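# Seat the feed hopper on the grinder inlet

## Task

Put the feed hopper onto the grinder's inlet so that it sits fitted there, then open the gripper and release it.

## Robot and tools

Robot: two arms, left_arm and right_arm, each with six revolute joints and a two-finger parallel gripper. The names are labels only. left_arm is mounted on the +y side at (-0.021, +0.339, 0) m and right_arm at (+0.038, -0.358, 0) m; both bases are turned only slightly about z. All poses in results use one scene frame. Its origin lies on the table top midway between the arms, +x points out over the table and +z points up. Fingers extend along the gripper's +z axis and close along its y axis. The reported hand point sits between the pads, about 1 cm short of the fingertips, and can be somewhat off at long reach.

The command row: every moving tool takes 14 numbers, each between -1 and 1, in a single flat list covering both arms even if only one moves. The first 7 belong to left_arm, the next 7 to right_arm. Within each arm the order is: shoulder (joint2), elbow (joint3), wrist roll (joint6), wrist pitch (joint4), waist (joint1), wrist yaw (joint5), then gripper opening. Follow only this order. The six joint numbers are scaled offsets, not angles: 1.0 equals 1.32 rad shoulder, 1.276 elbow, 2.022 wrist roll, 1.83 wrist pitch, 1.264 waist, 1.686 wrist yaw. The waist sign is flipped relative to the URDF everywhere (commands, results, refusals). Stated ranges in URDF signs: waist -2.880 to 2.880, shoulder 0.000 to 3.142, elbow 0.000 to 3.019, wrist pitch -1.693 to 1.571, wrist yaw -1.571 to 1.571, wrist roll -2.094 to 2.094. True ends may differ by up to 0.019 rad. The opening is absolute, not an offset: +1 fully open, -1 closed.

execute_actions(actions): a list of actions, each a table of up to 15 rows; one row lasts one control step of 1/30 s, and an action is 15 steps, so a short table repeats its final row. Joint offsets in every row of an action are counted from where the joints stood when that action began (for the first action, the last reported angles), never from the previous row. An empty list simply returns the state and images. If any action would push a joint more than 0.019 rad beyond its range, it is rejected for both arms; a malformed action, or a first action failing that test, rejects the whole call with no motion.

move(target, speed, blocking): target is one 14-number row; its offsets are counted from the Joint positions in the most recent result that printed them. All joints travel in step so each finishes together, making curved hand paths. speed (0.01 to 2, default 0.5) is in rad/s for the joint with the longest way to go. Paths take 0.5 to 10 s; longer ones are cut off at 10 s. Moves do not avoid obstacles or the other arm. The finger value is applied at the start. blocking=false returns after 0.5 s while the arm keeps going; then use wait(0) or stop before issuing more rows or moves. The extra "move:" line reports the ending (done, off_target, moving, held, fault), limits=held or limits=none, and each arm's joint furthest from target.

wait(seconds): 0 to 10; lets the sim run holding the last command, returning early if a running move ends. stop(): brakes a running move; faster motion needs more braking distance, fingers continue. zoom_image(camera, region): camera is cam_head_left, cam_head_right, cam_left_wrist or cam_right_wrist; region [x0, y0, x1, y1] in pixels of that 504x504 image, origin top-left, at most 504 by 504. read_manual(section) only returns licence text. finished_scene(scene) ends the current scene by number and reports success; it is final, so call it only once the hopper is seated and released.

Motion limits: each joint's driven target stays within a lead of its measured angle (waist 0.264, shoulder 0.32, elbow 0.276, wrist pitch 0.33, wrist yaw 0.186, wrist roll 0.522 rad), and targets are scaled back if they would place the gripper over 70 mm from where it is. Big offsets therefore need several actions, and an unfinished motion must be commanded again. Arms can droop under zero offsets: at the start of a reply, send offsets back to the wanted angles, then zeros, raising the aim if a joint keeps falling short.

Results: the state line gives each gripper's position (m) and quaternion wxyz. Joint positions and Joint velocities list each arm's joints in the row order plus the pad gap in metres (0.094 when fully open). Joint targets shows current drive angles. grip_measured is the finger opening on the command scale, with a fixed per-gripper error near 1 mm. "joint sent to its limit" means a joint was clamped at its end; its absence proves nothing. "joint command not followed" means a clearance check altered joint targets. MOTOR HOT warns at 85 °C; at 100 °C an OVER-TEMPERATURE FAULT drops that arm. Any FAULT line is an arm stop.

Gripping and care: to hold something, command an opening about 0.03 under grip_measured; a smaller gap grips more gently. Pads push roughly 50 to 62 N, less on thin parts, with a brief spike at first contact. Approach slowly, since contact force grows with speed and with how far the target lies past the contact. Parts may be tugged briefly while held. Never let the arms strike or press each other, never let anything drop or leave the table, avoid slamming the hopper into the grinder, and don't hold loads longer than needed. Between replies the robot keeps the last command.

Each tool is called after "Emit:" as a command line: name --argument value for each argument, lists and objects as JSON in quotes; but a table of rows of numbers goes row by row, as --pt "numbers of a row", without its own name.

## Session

Emit:
execute_actions --actions '[]'

Scene clock: 0.00 s.
left_arm: end_effector_position=(+0.1633, +0.7804, +0.2376) grip_measured=+1.000 end_effector_quat_wxyz=(-0.148, -0.220, +0.938, +0.223) | right_arm: end_effector_position=(+0.3704, -0.6104, +0.2423) grip_measured=+1.000 end_effector_quat_wxyz=(+0.064, +0.762, +0.634, -0.117)
Joint names: [shoulder, elbow, wrist roll, wrist pitch, waist, wrist yaw]
Joint positions: left_arm=[ 1.515  1.373  0.56  -1.324 -0.957 -0.533  0.094] | right_arm=[ 1.398  1.31   1.206 -1.438  0.583  0.264  0.094]
Joint velocities: left_arm=[-0.005  0.002  0.037 -0.012  0.015 -0.022  0.   ] | right_arm=[-0.005 -0.017  0.037 -0.002  0.015  0.022  0.   ]
Joint targets: left_arm=[1.519 1.396 0.560 -1.323 -0.957 -0.533] | right_arm=[1.397 1.336 1.206 -1.437 0.583 0.264]

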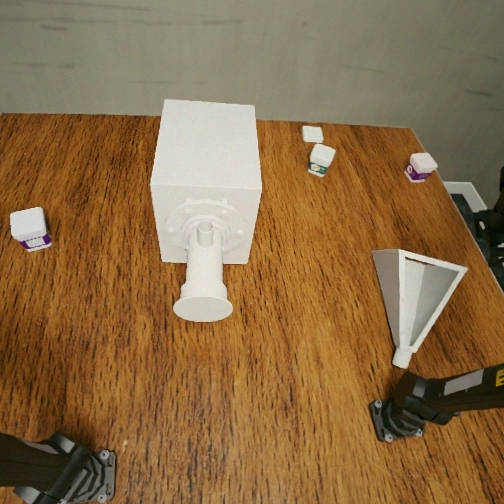

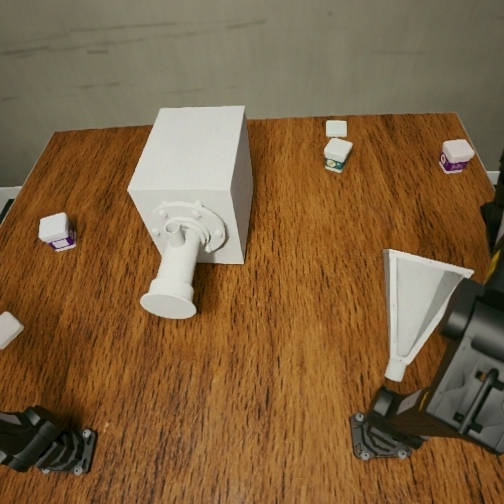

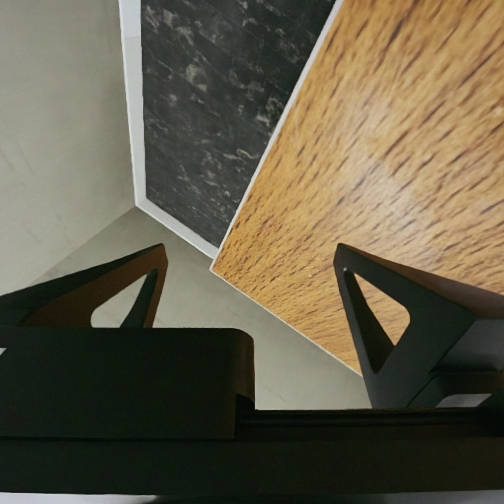

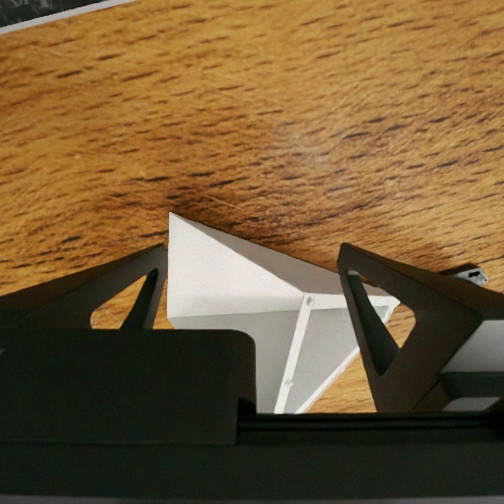

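Emit:
move --target '[-0.77,-0.81,-0.277,0.86,1,0.316,1,-0.341,0.055,-0.6,0.06,-0.43,-0.157,1]' --speed 1

Scene clock: 10.80 s.
left_arm: end_effector_position=(+0.3102, +0.2474, +0.3318) grip_measured=+1.000 end_effector_quat_wxyz=(+0.728, +0.095, +0.673, -0.094) | right_arm: end_effector_position=(+0.3877, -0.3597, +0.4187) grip_measured=+1.000 end_effector_quat_wxyz=(+0.298, +0.003, +0.955, -0.001)
Joint names: [shoulder, elbow, wrist roll, wrist pitch, waist, wrist yaw]
Joint positions: left_arm=[ 0.495  0.344  0.011  0.228  0.306 -0.002  0.094] | right_arm=[ 0.946  1.331  0.002 -1.351  0.045  0.001  0.094]
Joint velocities: left_arm=[ 0.005 -0.007  0.007 -0.002  0.005 -0.007  0.   ] | right_arm=[-0.005  0.012 -0.051  0.017  0.015 -0.051  0.   ]
Joint targets: left_arm=[0.499 0.340 -0.000 0.249 0.307 0.000] | right_arm=[0.947 1.381 -0.008 -1.328 0.040 -0.001]
move: off_target (left_arm, right_arm); limits=none; left_arm: farthest joint: the wrist pitch, 0.022 radians from its target (1.574 radians at the start); right_arm: farthest joint: the elbow, 0.049 radians from its target (0.070 radians at the start)

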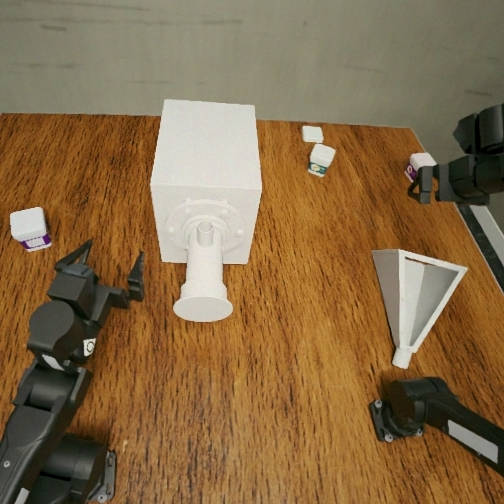

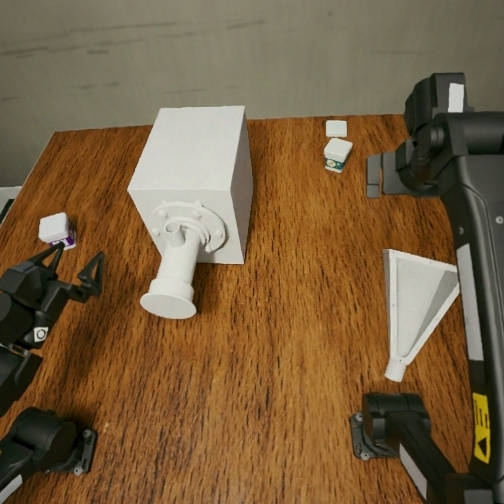

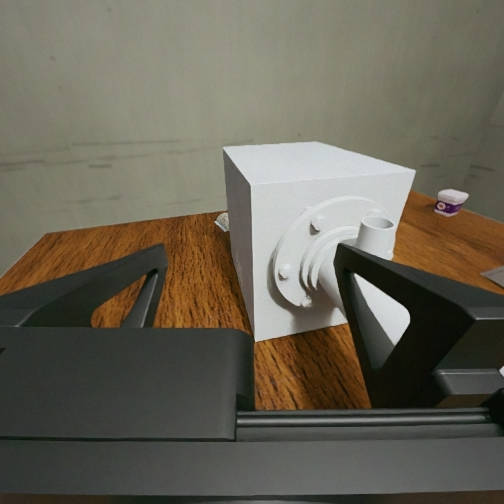

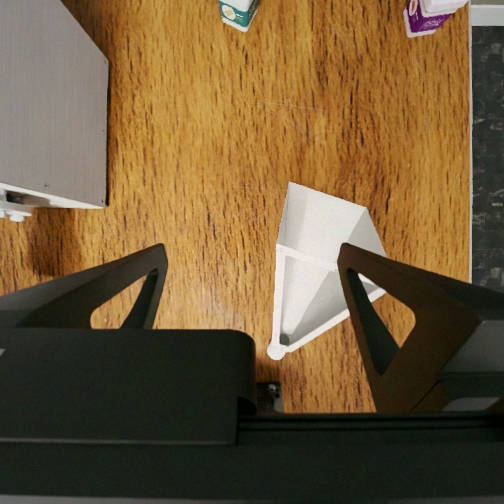

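Emit:
move --target '[0,0.01,0,0,0.215,0,1,0.432,0.1,0,-0.148,0.055,0.108,0]' --speed 0.6

Emit:
move --target '[0,0.01,0,0,0,0,1,0.035,-0.2,0,0.175,0,0,0]' --speed 0.3

Emit:
zoom_image --camera "cam_head_left" --region '[324,170,504,350]'

Scene clock: 23.23 s.
left_arm: end_effector_position=(+0.2745, +0.1638, +0.3318) grip_measured=+1.000 end_effector_quat_wxyz=(+0.709, +0.183, +0.654, -0.190) | right_arm: end_effector_position=(+0.4495, -0.4162, +0.2271) grip_measured=+0.003 end_effector_quat_wxyz=(-0.079, +0.027, +0.993, -0.088)
Joint names: [shoulder, elbow, wrist roll, wrist pitch, waist, wrist yaw]
Joint positions: left_arm=[ 0.495  0.344  0.011  0.228  0.571 -0.002  0.094] | right_arm=[ 1.524  1.407  0.002 -1.607  0.107  0.181  0.047]
Joint velocities: left_arm=[-0.005 -0.002  0.037 -0.027 -0.005 -0.037  0.   ] | right_arm=[ 0.005  0.007  0.022  0.002  0.015 -0.007  0.   ]
Joint targets: left_arm=[0.495 0.357 0.011 0.228 0.578 -0.002] | right_arm=[1.517 1.459 0.003 -1.622 0.114 0.184]
move: off_target (right_arm); limits=none; left_arm: farthest joint: the elbow, 0.013 radians from its target (0.013 radians at the start); right_arm: farthest joint: the elbow, 0.052 radians from its target (0.127 radians at the start)

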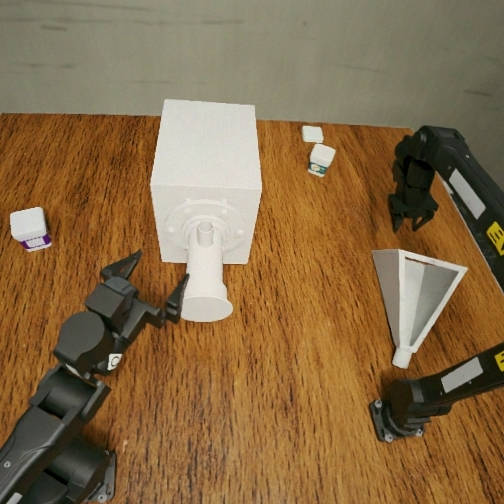

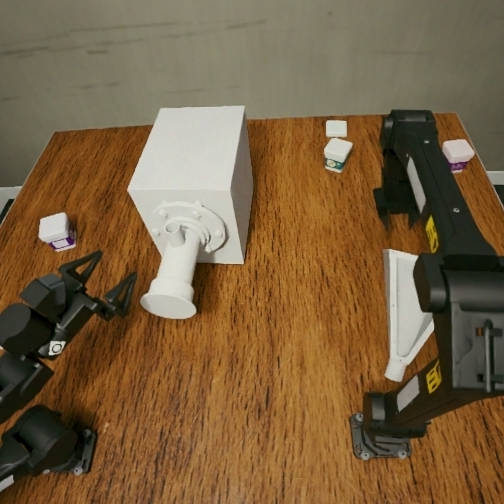

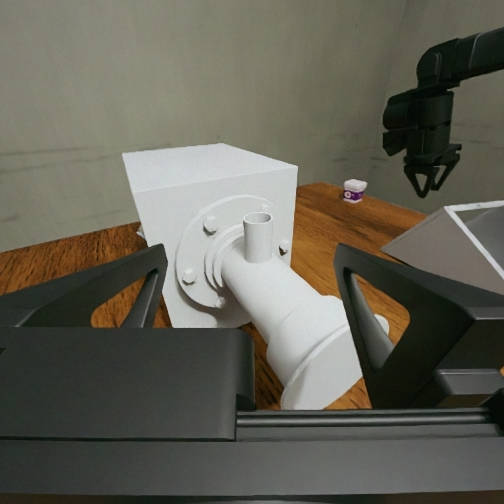

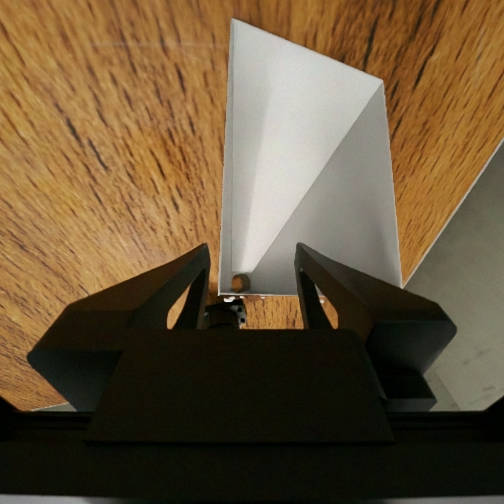

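Scene clock: 24.70 s.
left_arm: end_effector_position=(+0.2745, +0.1638, +0.3318) grip_measured=+1.000 end_effector_quat_wxyz=(+0.709, +0.183, +0.654, -0.190) | right_arm: end_effector_position=(+0.4392, -0.4155, +0.1201) grip_measured=+0.003 end_effector_quat_wxyz=(-0.068, +0.028, +0.993, -0.088)
Joint names: [shoulder, elbow, wrist roll, wrist pitch, waist, wrist yaw]
Joint positions: left_arm=[ 0.495  0.344  0.011  0.228  0.571 -0.002  0.094] | right_arm=[ 1.556  1.155  0.002 -1.301  0.107  0.181  0.047]
Joint velocities: left_arm=[-0.005 -0.017  0.037 -0.007  0.005  0.051  0.   ] | right_arm=[-0.005 -0.007 -0.066  0.017  0.005  0.007 -0.   ]
Joint targets: left_arm=[0.495 0.357 0.011 0.228 0.571 -0.002] | right_arm=[1.570 1.151 0.002 -1.286 0.107 0.181]
move: done; limits=none; left_arm: farthest joint: the elbow, 0.013 radians from its target (0.013 radians at the start); right_arm: farthest joint: the shoulder, 0.014 radians from its target (0.046 radians at the start)

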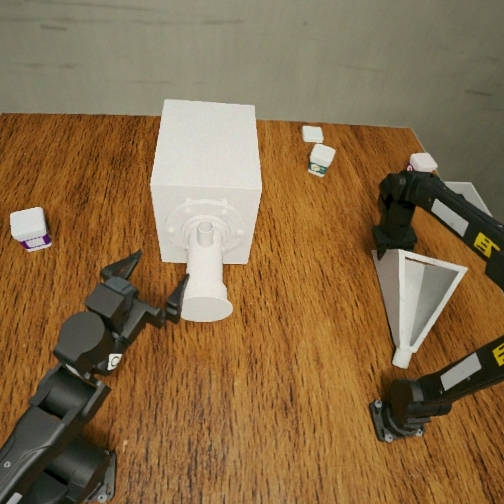

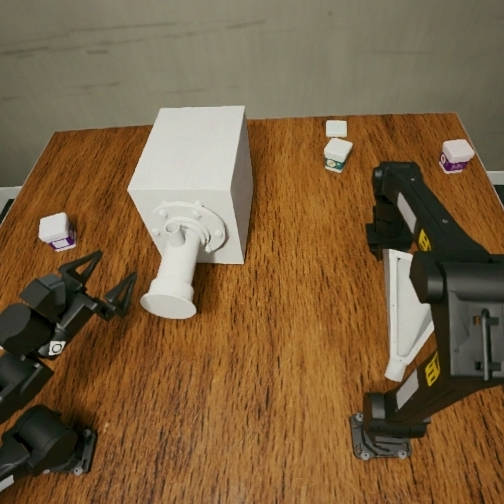

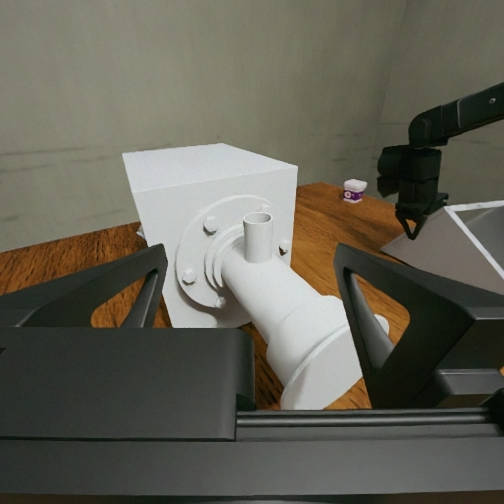

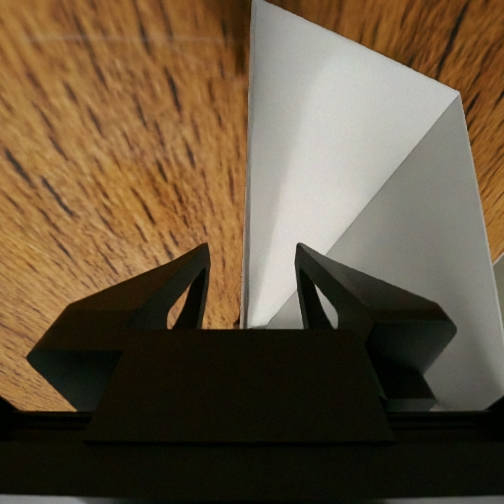

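Region (324, 170, 504, 350) of cam_head_left's 504x504 image, scaled by 2.800, with more detail than that image has.

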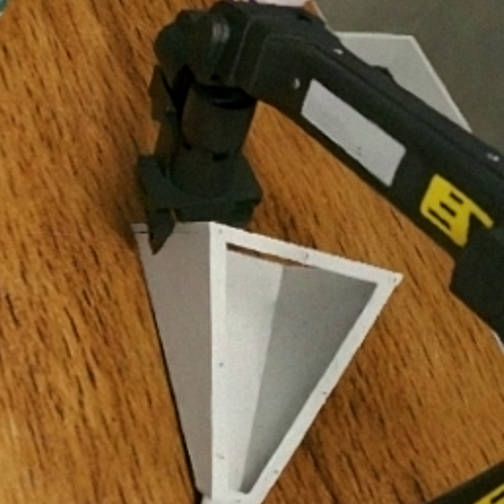

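Emit:
execute_actions --actions '[]'

Emit:
move --target '[0,0.01,0,0,0,0,1,0.009,-0.022,0.01,0.014,0,0,0]' --speed 0.1

Scene clock: 52.40 s.
left_arm: end_effector_position=(+0.2745, +0.1638, +0.3318) grip_measured=+1.000 end_effector_quat_wxyz=(+0.709, +0.183, +0.654, -0.190) | right_arm: end_effector_position=(+0.4392, -0.4155, +0.1201) grip_measured=+0.003 end_effector_quat_wxyz=(-0.068, +0.028, +0.993, -0.088)
Joint names: [shoulder, elbow, wrist roll, wrist pitch, waist, wrist yaw]
Joint positions: left_arm=[ 0.495  0.344  0.011  0.228  0.571 -0.002  0.094] | right_arm=[ 1.556  1.155  0.002 -1.301  0.107  0.181  0.047]
Joint velocities: left_arm=[-0.015  0.027 -0.051 -0.002  0.005 -0.037  0.   ] | right_arm=[-0.005 -0.022 -0.066 -0.007 -0.005  0.066  0.   ]
Joint targets: left_arm=[0.495 0.357 0.011 0.228 0.571 -0.002] | right_arm=[1.570 1.151 0.002 -1.286 0.107 0.181]

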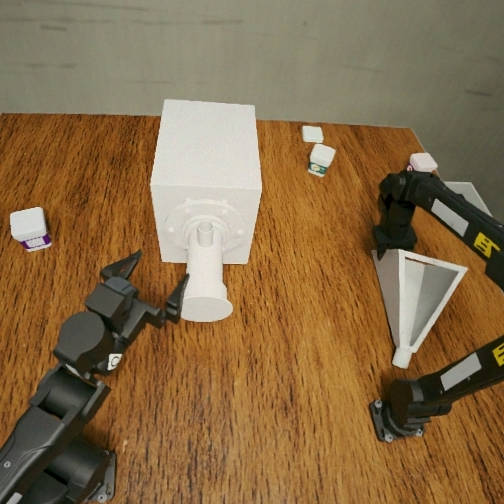

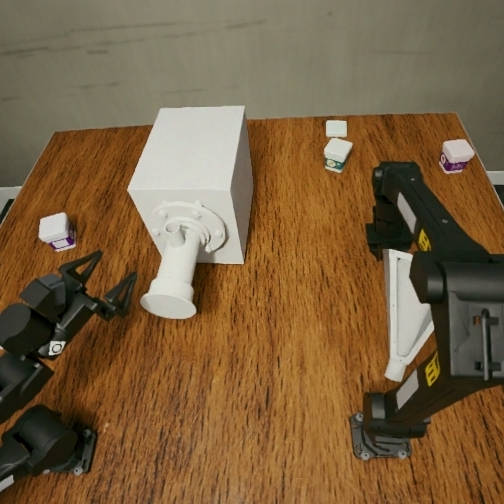

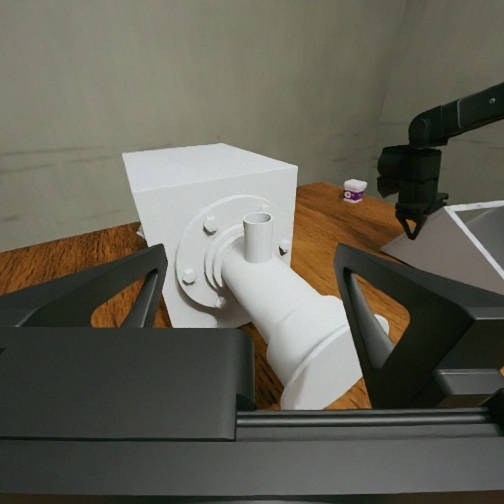

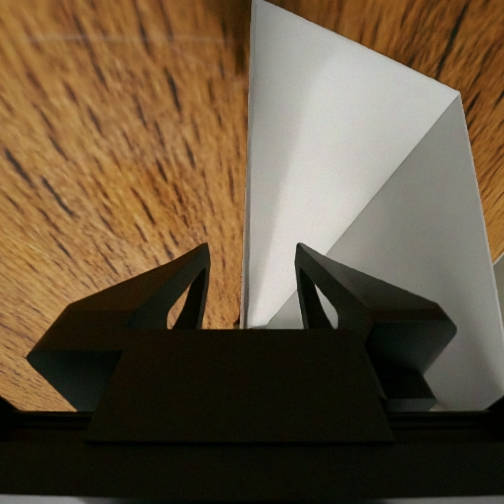

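Scene clock: 53.17 s.
left_arm: end_effector_position=(+0.2745, +0.1638, +0.3318) grip_measured=+1.000 end_effector_quat_wxyz=(+0.709, +0.183, +0.654, -0.190) | right_arm: end_effector_position=(+0.4408, -0.4156, +0.1176) grip_measured=+0.003 end_effector_quat_wxyz=(-0.063, +0.033, +0.994, -0.089)
Joint names: [shoulder, elbow, wrist roll, wrist pitch, waist, wrist yaw]
Joint positions: left_arm=[ 0.495  0.344  0.011  0.228  0.571 -0.002  0.094] | right_arm=[ 1.556  1.149  0.011 -1.285  0.107  0.181  0.047]
Joint velocities: left_arm=[-0.024  0.002 -0.037 -0.017  0.005  0.066  0.   ] | right_arm=[-0.005 -0.022 -0.007 -0.027  0.015 -0.022  0.   ]
Joint targets: left_arm=[0.495 0.357 0.011 0.228 0.571 -0.002] | right_arm=[1.568 1.127 0.022 -1.276 0.107 0.181]
move: off_target (right_arm); limits=none; left_arm: farthest joint: the elbow, 0.013 radians from its target (0.013 radians at the start); right_arm: farthest joint: the elbow, 0.022 radians from its target (0.028 radians at the start)

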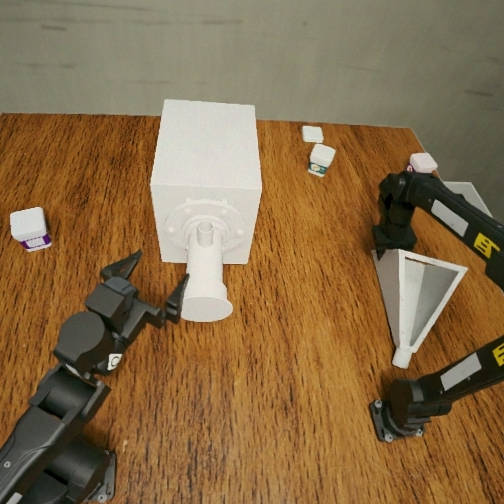

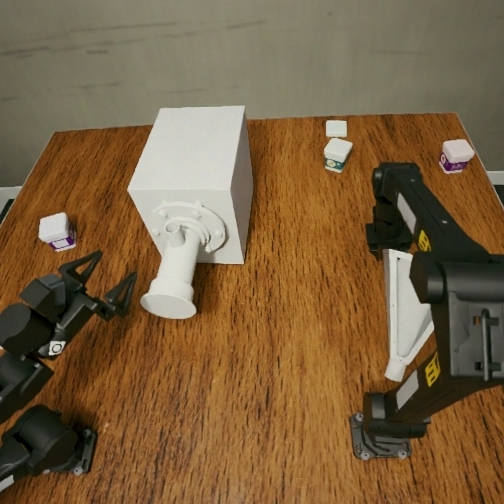

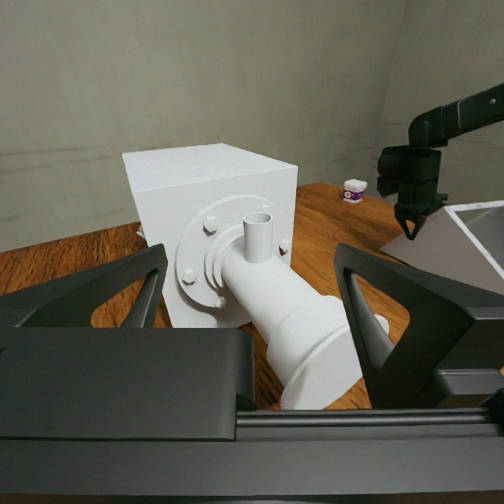

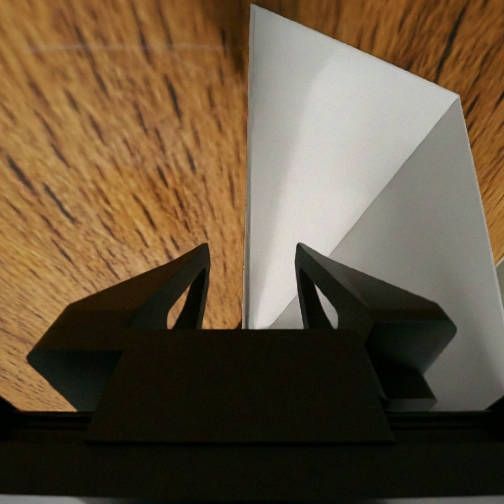

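Palm is on the rim. Close and lift.

Emit:
move --target '[0,0.01,0,0,0,0,1,0,0,0,0,0,0,-1]'

Emit:
move --target '[0,0.01,0,0,0,0,1,-0.54,-0.07,-0.12,0.27,0,0,-1]' --speed 0.25

Scene clock: 58.27 s.
left_arm: end_effector_position=(+0.2745, +0.1638, +0.3318) grip_measured=+1.000 end_effector_quat_wxyz=(+0.709, +0.183, +0.654, -0.190) | right_arm: end_effector_position=(+0.4410, -0.4143, +0.1174) grip_measured=-0.973 end_effector_quat_wxyz=(-0.062, +0.039, +0.994, -0.086)
Joint names: [shoulder, elbow, wrist roll, wrist pitch, waist, wrist yaw]
Joint positions: left_arm=[ 0.495  0.344  0.011  0.228  0.571 -0.002  0.094] | right_arm=[ 1.556  1.149  0.024 -1.284  0.106  0.175  0.001]
Joint velocities: left_arm=[ 0.015 -0.017  0.007 -0.002  0.005  0.007  0.   ] | right_arm=[-0.005 -0.012 -0.037 -0.002  0.005 -0.051 -0.001]
Joint targets: left_arm=[0.495 0.357 0.011 0.228 0.571 -0.002] | right_arm=[1.556 1.149 0.011 -1.284 0.107 0.181]
move: done; limits=none; left_arm: farthest joint: the elbow, 0.013 radians from its target (0.013 radians at the start); right_arm: farthest joint: the wrist roll, 0.013 radians from its target (0.000 radians at the start)

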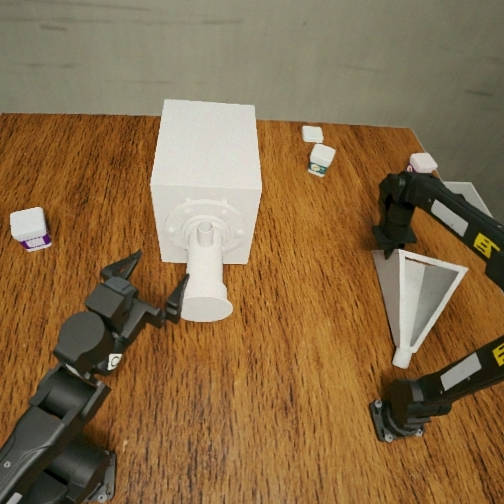

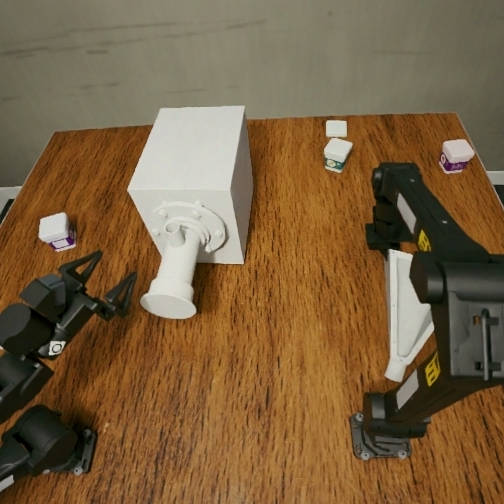

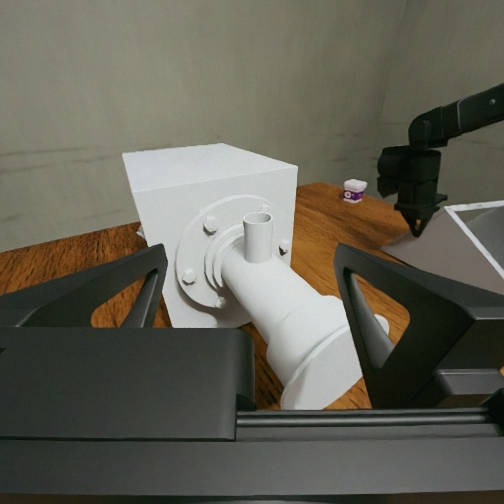

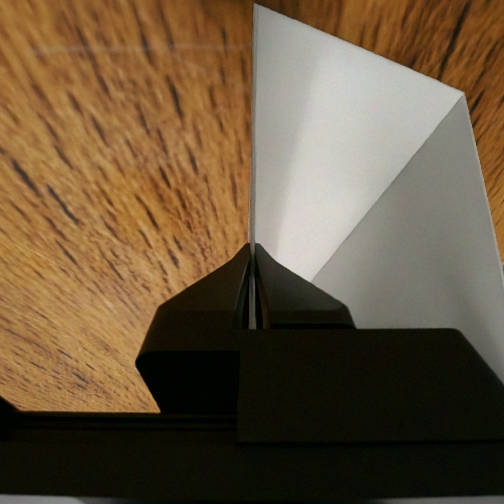

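Scene clock: 61.70 s.
left_arm: end_effector_position=(+0.2745, +0.1638, +0.3318) grip_measured=+1.000 end_effector_quat_wxyz=(+0.709, +0.183, +0.654, -0.190) | right_arm: end_effector_position=(+0.4306, -0.4101, +0.3442) grip_measured=-0.974 end_effector_quat_wxyz=(+0.387, -0.008, +0.915, -0.113)
Joint names: [shoulder, elbow, wrist roll, wrist pitch, waist, wrist yaw]
Joint positions: left_arm=[ 0.495  0.344  0.011  0.228  0.571 -0.002  0.094] | right_arm=[ 0.893  1.006 -0.15  -0.865  0.106  0.154  0.001]
Joint velocities: left_arm=[-0.015 -0.012 -0.007 -0.002  0.005 -0.022  0.   ] | right_arm=[-0.005  0.002 -0.066 -0.002  0.005  0.022 -0.   ]
Joint targets: left_arm=[0.495 0.357 0.011 0.228 0.571 -0.002] | right_arm=[0.843 1.059 -0.219 -0.790 0.106 0.175]
move: off_target (right_arm); limits=none; left_arm: farthest joint: the elbow, 0.013 radians from its target (0.013 radians at the start); right_arm: farthest joint: the wrist pitch, 0.075 radians from its target (0.494 radians at the start)

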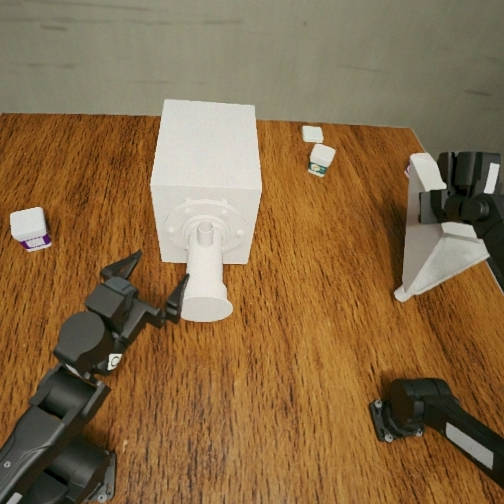

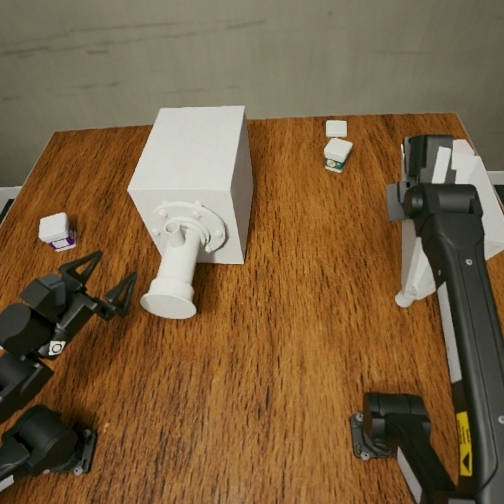

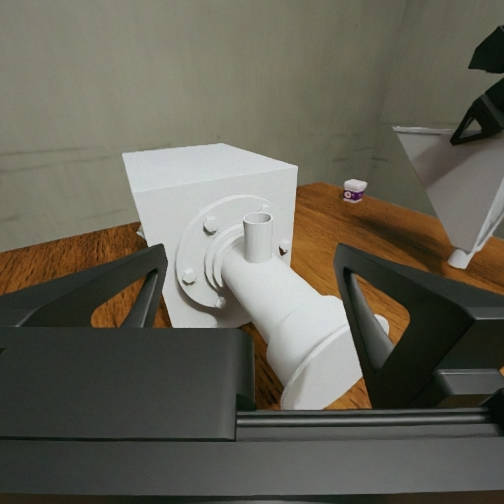

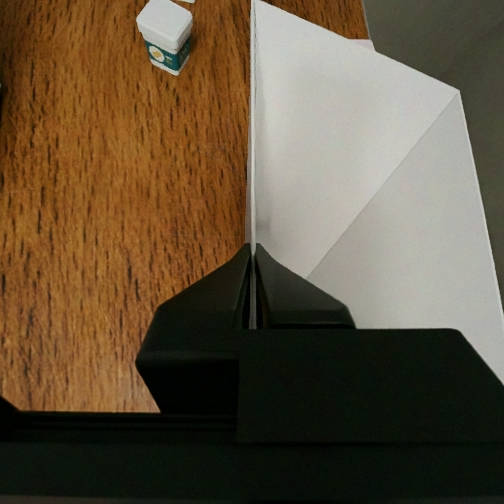

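Emit:
move --target '[0,0.01,0,0,0,0,1,0.27,0.98,-0.17,-0.38,-0.35,-0.09,-1]' --speed 0.15

Scene clock: 79.97 s.
left_arm: end_effector_position=(+0.2745, +0.1638, +0.3318) grip_measured=+1.000 end_effector_quat_wxyz=(+0.709, +0.183, +0.654, -0.190) | right_arm: end_effector_position=(+0.4530, -0.1969, +0.4906) grip_measured=-0.974 end_effector_quat_wxyz=(+0.252, -0.368, +0.895, +0.009)
Joint names: [shoulder, elbow, wrist roll, wrist pitch, waist, wrist yaw]
Joint positions: left_arm=[ 0.495  0.344  0.011  0.228  0.571 -0.002  0.094] | right_arm=[ 1.321  1.845 -0.413 -1.585 -0.317 -0.032  0.001]
Joint velocities: left_arm=[-0.005  0.002  0.022 -0.002  0.015  0.022  0.   ] | right_arm=[-0.005  0.012  0.007 -0.017  0.005 -0.037  0.   ]
Joint targets: left_arm=[0.495 0.357 0.011 0.228 0.571 -0.002] | right_arm=[1.288 1.973 -0.451 -1.573 -0.326 -0.016]
move: off_target (right_arm); limits=none; left_arm: farthest joint: the elbow, 0.013 radians from its target (0.013 radians at the start); right_arm: farthest joint: the elbow, 0.412 radians from its target (1.251 radians at the start)

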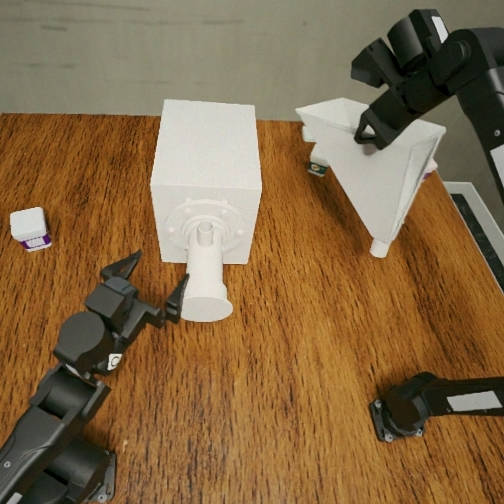

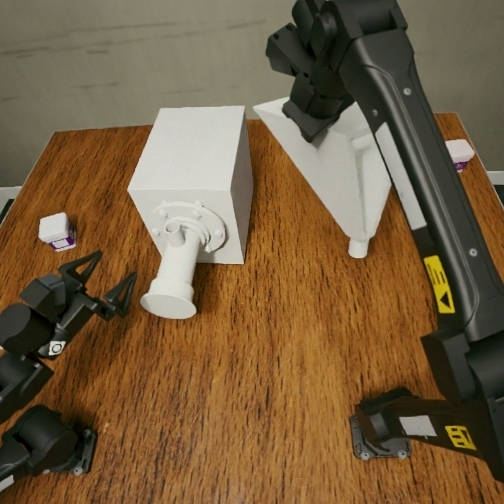

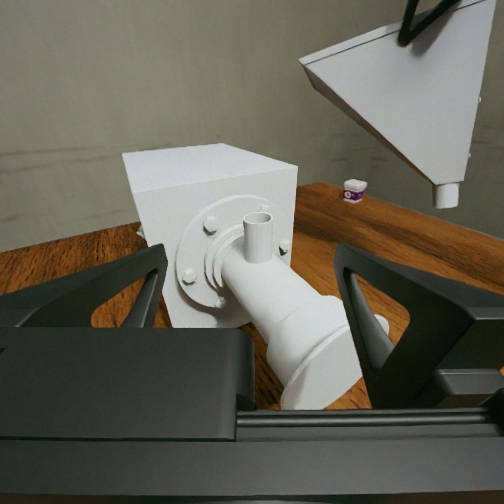

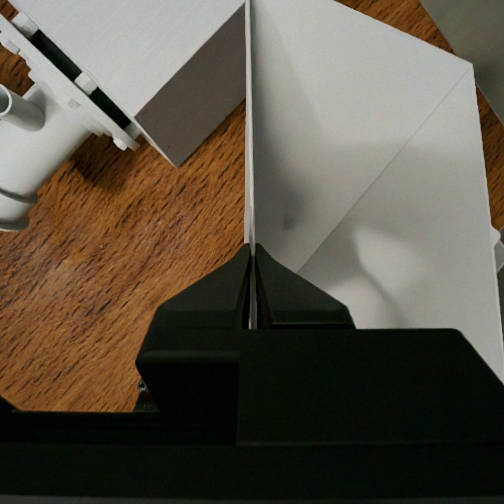

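Stalled. Pull shoulder back, then raise the elbow.

Emit:
execute_actions --actions '[[[0,0.01,0,0,0,0,1,-0.09,0.035,-0.025,0,0,0.01,-1]],[[0,0.01,0,0,0,0,1,-0.09,0.035,-0.025,0,0,0.01,-1]],[[0,0.01,0,0,0,0,1,-0.09,0.035,-0.025,0,0,0.01,-1]],[[0,0.01,0,0,0,0,1,-0.09,0.035,-0.025,0,0,0.01,-1]],[[0,0.01,0,0,0,0,1,-0.09,0.035,-0.025,0,0,0.01,-1]],[[0,0.01,0,0,0,0,1,-0.01,0.16,-0.025,0,0,0.01,-1]],[[0,0.01,0,0,0,0,1,-0.01,0.16,-0.025,0,0,0.01,-1]]]'

Scene clock: 92.00 s.
left_arm: end_effector_position=(+0.2745, +0.1638, +0.3318) grip_measured=+1.000 end_effector_quat_wxyz=(+0.709, +0.183, +0.654, -0.190) | right_arm: end_effector_position=(+0.2722, -0.2654, +0.6610) grip_measured=-0.974 end_effector_quat_wxyz=(+0.442, -0.334, +0.833, +0.005)
Joint names: [shoulder, elbow, wrist roll, wrist pitch, waist, wrist yaw]
Joint positions: left_arm=[ 0.495  0.344  0.011  0.228  0.571 -0.002  0.094] | right_arm=[ 0.97   2.011 -0.39  -1.697 -0.317 -0.028  0.001]
Joint velocities: left_arm=[-0.005  0.012  0.007  0.002  0.015 -0.022  0.   ] | right_arm=[-0.015 -0.007  0.007 -0.012  0.005  0.007 -0.001]
Joint targets: left_arm=[0.495 0.357 0.011 0.228 0.571 -0.002] | right_arm=[0.935 2.110 -0.455 -1.697 -0.317 -0.015]

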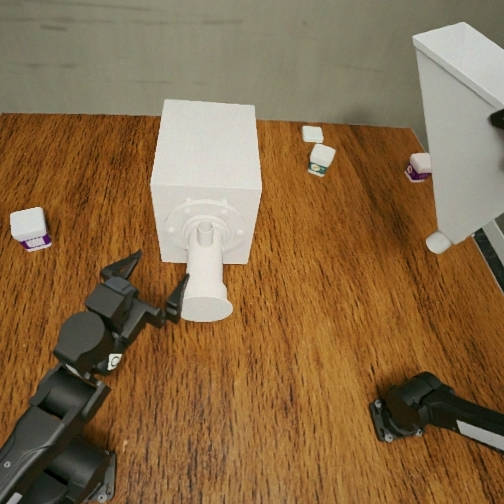

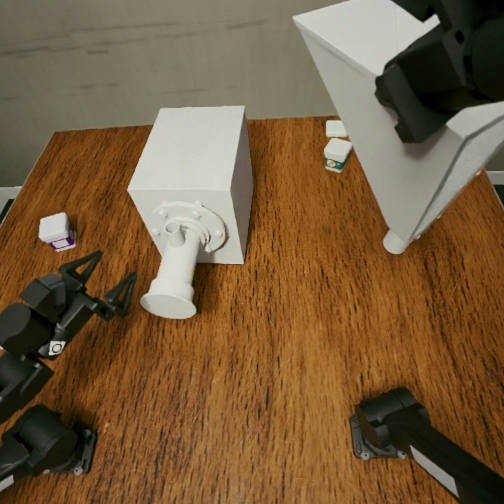

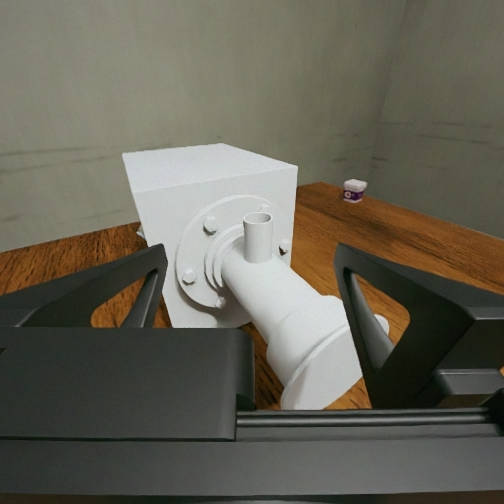

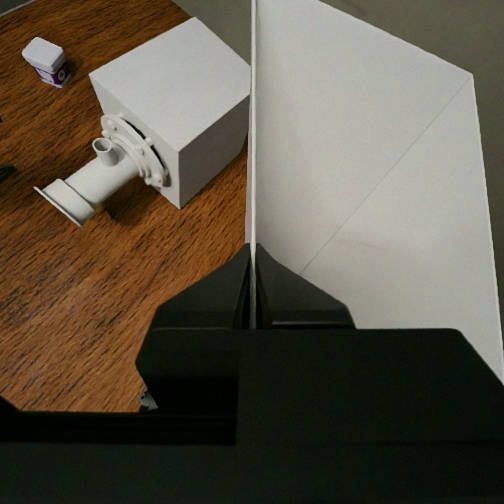

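Emit:
execute_actions --actions '[[[0,0.01,0,0,0,0,1,0.06,0.16,-0.08,0,-0.04,-0.04,-1]],[[0,0.01,0,0,0,0,1,0.06,0.16,-0.08,0,-0.04,-0.04,-1]],[[0,0.01,0,0,0,0,1,0.05,0.16,-0.08,0,-0.04,-0.04,-1]],[[0,0.01,0,0,0,0,1,0.04,0.16,-0.08,0,-0.04,-0.04,-1]],[[0,0.01,0,0,0,0,1,-0.03,0.06,-0.08,0,-0.07,-0.04,-1]],[[0,0.01,0,0,0,0,1,-0.03,0.05,-0.04,0,-0.07,0,-1]],[[0,0.01,0,0,0,0,1,-0.03,0.05,-0.034,0,-0.07,0.01,-1]]]'

Scene clock: 105.47 s.
left_arm: end_effector_position=(+0.2745, +0.1638, +0.3318) grip_measured=+1.000 end_effector_quat_wxyz=(+0.709, +0.183, +0.654, -0.190) | right_arm: end_effector_position=(+0.2790, +0.0257, +0.6784) grip_measured=-0.971 end_effector_quat_wxyz=(-0.405, +0.719, -0.536, -0.177)
Joint names: [shoulder, elbow, wrist roll, wrist pitch, waist, wrist yaw]
Joint positions: left_arm=[ 0.495  0.344  0.011  0.228  0.571 -0.002  0.094] | right_arm=[ 1.492  2.478 -0.817 -1.697 -0.834 -0.365  0.001]
Joint velocities: left_arm=[-0.015 -0.012 -0.007 -0.002 -0.015  0.007  0.   ] | right_arm=[-0.015 -0.017 -0.051 -0.002  0.054  0.125  0.   ]
Joint targets: left_arm=[0.495 0.357 0.011 0.228 0.571 -0.002] | right_arm=[1.447 2.541 -0.886 -1.697 -0.823 -0.363]

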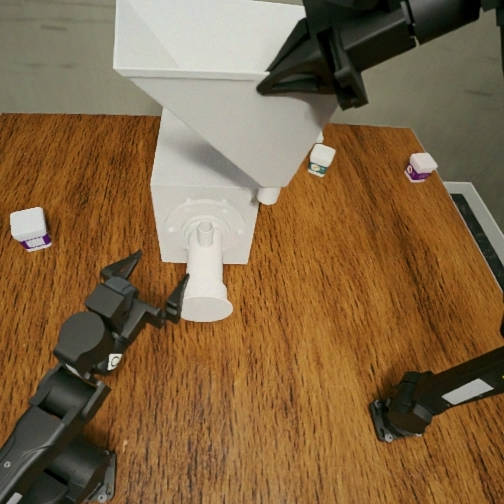

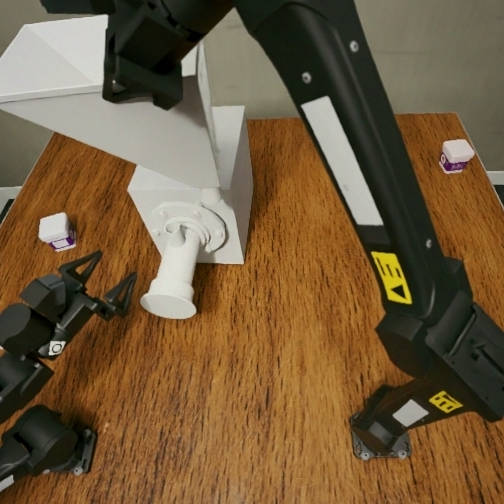

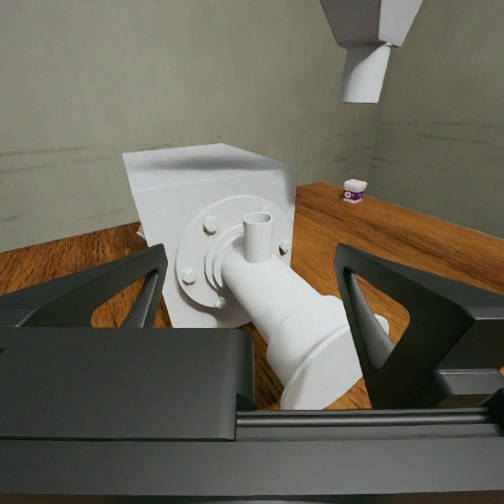

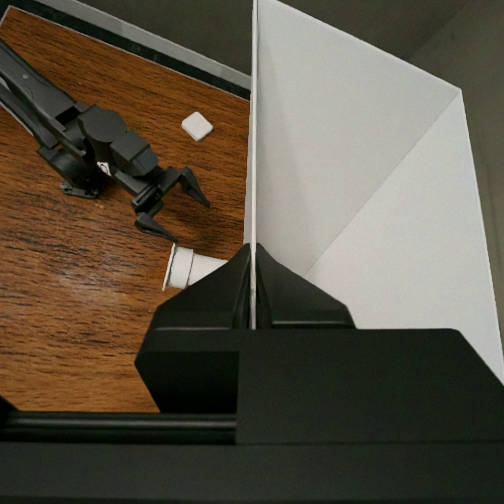

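Emit:
execute_actions --actions '[[[0,0.01,0,0,0,0,1,0.0,0.15,-0.034,0,0,0.01,-1]],[[0,0.01,0,0,0,0,1,0.0,0.13,-0.034,0,0,0.01,-1]],[[0,0.01,0,0,0,0,1,-0.02,0.05,-0.034,0,0,0.01,-1]],[[0,0.01,0,0,0,0,1,-0.045,0.05,-0.034,0,0,0.01,-1]]]'

Scene clock: 117.30 s.
left_arm: end_effector_position=(+0.2745, +0.1638, +0.3318) grip_measured=+1.000 end_effector_quat_wxyz=(+0.709, +0.183, +0.654, -0.190) | right_arm: end_effector_position=(+0.3256, +0.0621, +0.6646) grip_measured=-0.972 end_effector_quat_wxyz=(-0.404, +0.708, -0.559, -0.153)
Joint names: [shoulder, elbow, wrist roll, wrist pitch, waist, wrist yaw]
Joint positions: left_arm=[ 0.495  0.344  0.011  0.228  0.571 -0.002  0.094] | right_arm=[ 1.635  2.615 -0.796 -1.697 -0.829 -0.303  0.001]
Joint velocities: left_arm=[ 0.005  0.012  0.022  0.002  0.015 -0.066  0.   ] | right_arm=[ 0.005 -0.012  0.007  0.002 -0.005  0.022 -0.   ]
Joint targets: left_arm=[0.495 0.357 0.011 0.228 0.571 -0.002] | right_arm=[1.575 2.678 -0.865 -1.697 -0.829 -0.301]

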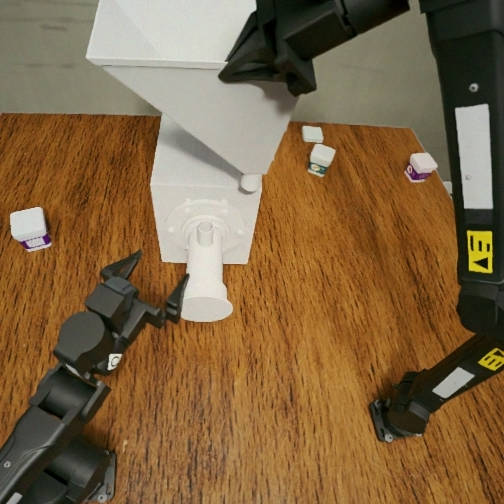

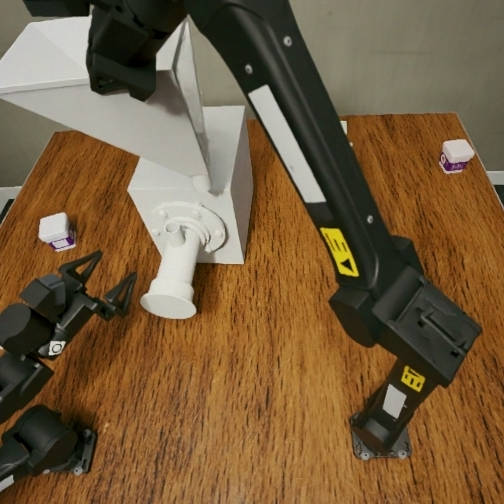

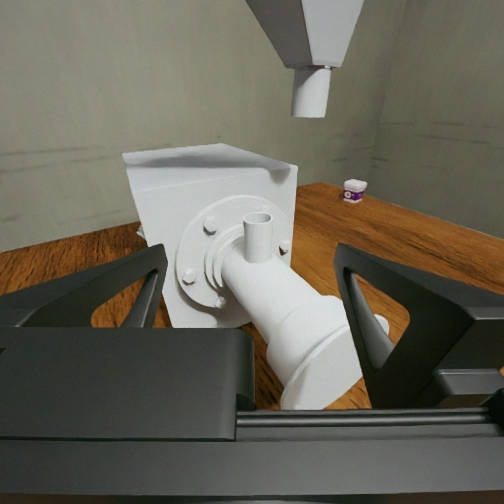

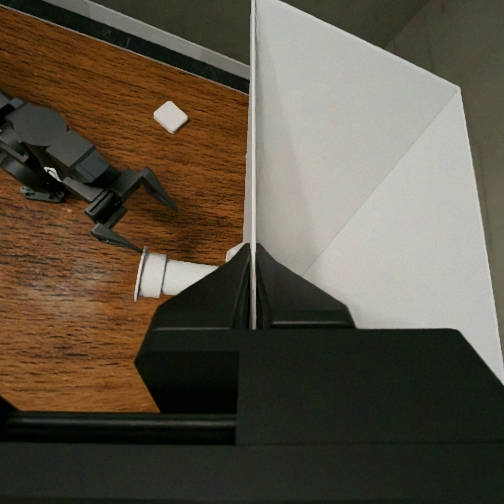

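Emit:
execute_actions --actions '[[[0,0.01,0,0,0,0,1,-0.03,0.045,-0.034,0.06,-0.025,-0.03,-1]],[[0,0.01,0,0,0,0,1,-0.025,0.045,-0.034,0.06,-0.025,-0.03,-1]],[[0,0.01,0,0,0,0,1,-0.025,0.045,-0.034,0.06,0,0,-1]],[[0,0.01,0,0,0,0,1,-0.025,0.045,-0.034,0.04,0,0,-1]],[[0,0.01,0,0,0,0,1,-0.05,0.045,-0.034,0.025,0,0,-1]]]'

Scene clock: 128.17 s.
left_arm: end_effector_position=(+0.2745, +0.1638, +0.3318) grip_measured=+1.000 end_effector_quat_wxyz=(+0.709, +0.183, +0.654, -0.190) | right_arm: end_effector_position=(+0.3103, +0.1260, +0.6311) grip_measured=-0.972 end_effector_quat_wxyz=(-0.368, +0.738, -0.525, -0.211)
Joint names: [shoulder, elbow, wrist roll, wrist pitch, waist, wrist yaw]
Joint positions: left_arm=[ 0.495  0.344  0.011  0.228  0.571 -0.002  0.094] | right_arm=[ 1.72   2.615 -0.796 -1.665 -0.896 -0.403  0.001]
Joint velocities: left_arm=[-0.005 -0.007  0.051  0.002  0.005 -0.007  0.   ] | right_arm=[-0.005 -0.002 -0.007  0.007 -0.015  0.066  0.   ]
Joint targets: left_arm=[0.495 0.357 0.011 0.228 0.571 -0.002] | right_arm=[1.655 2.671 -0.863 -1.621 -0.896 -0.403]

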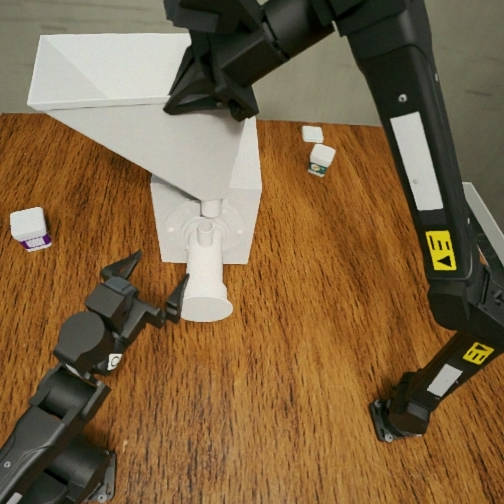

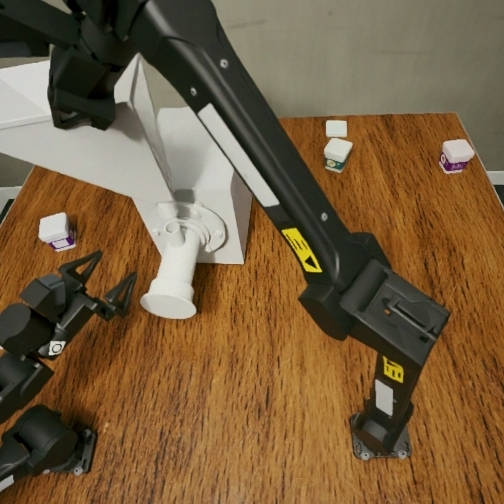

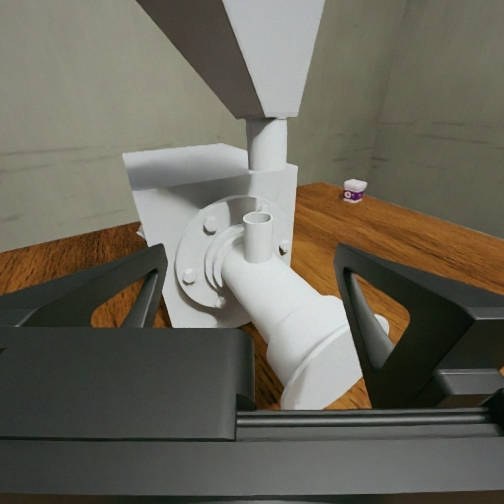

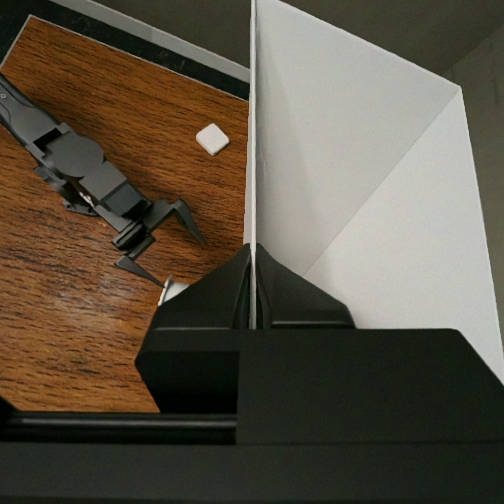

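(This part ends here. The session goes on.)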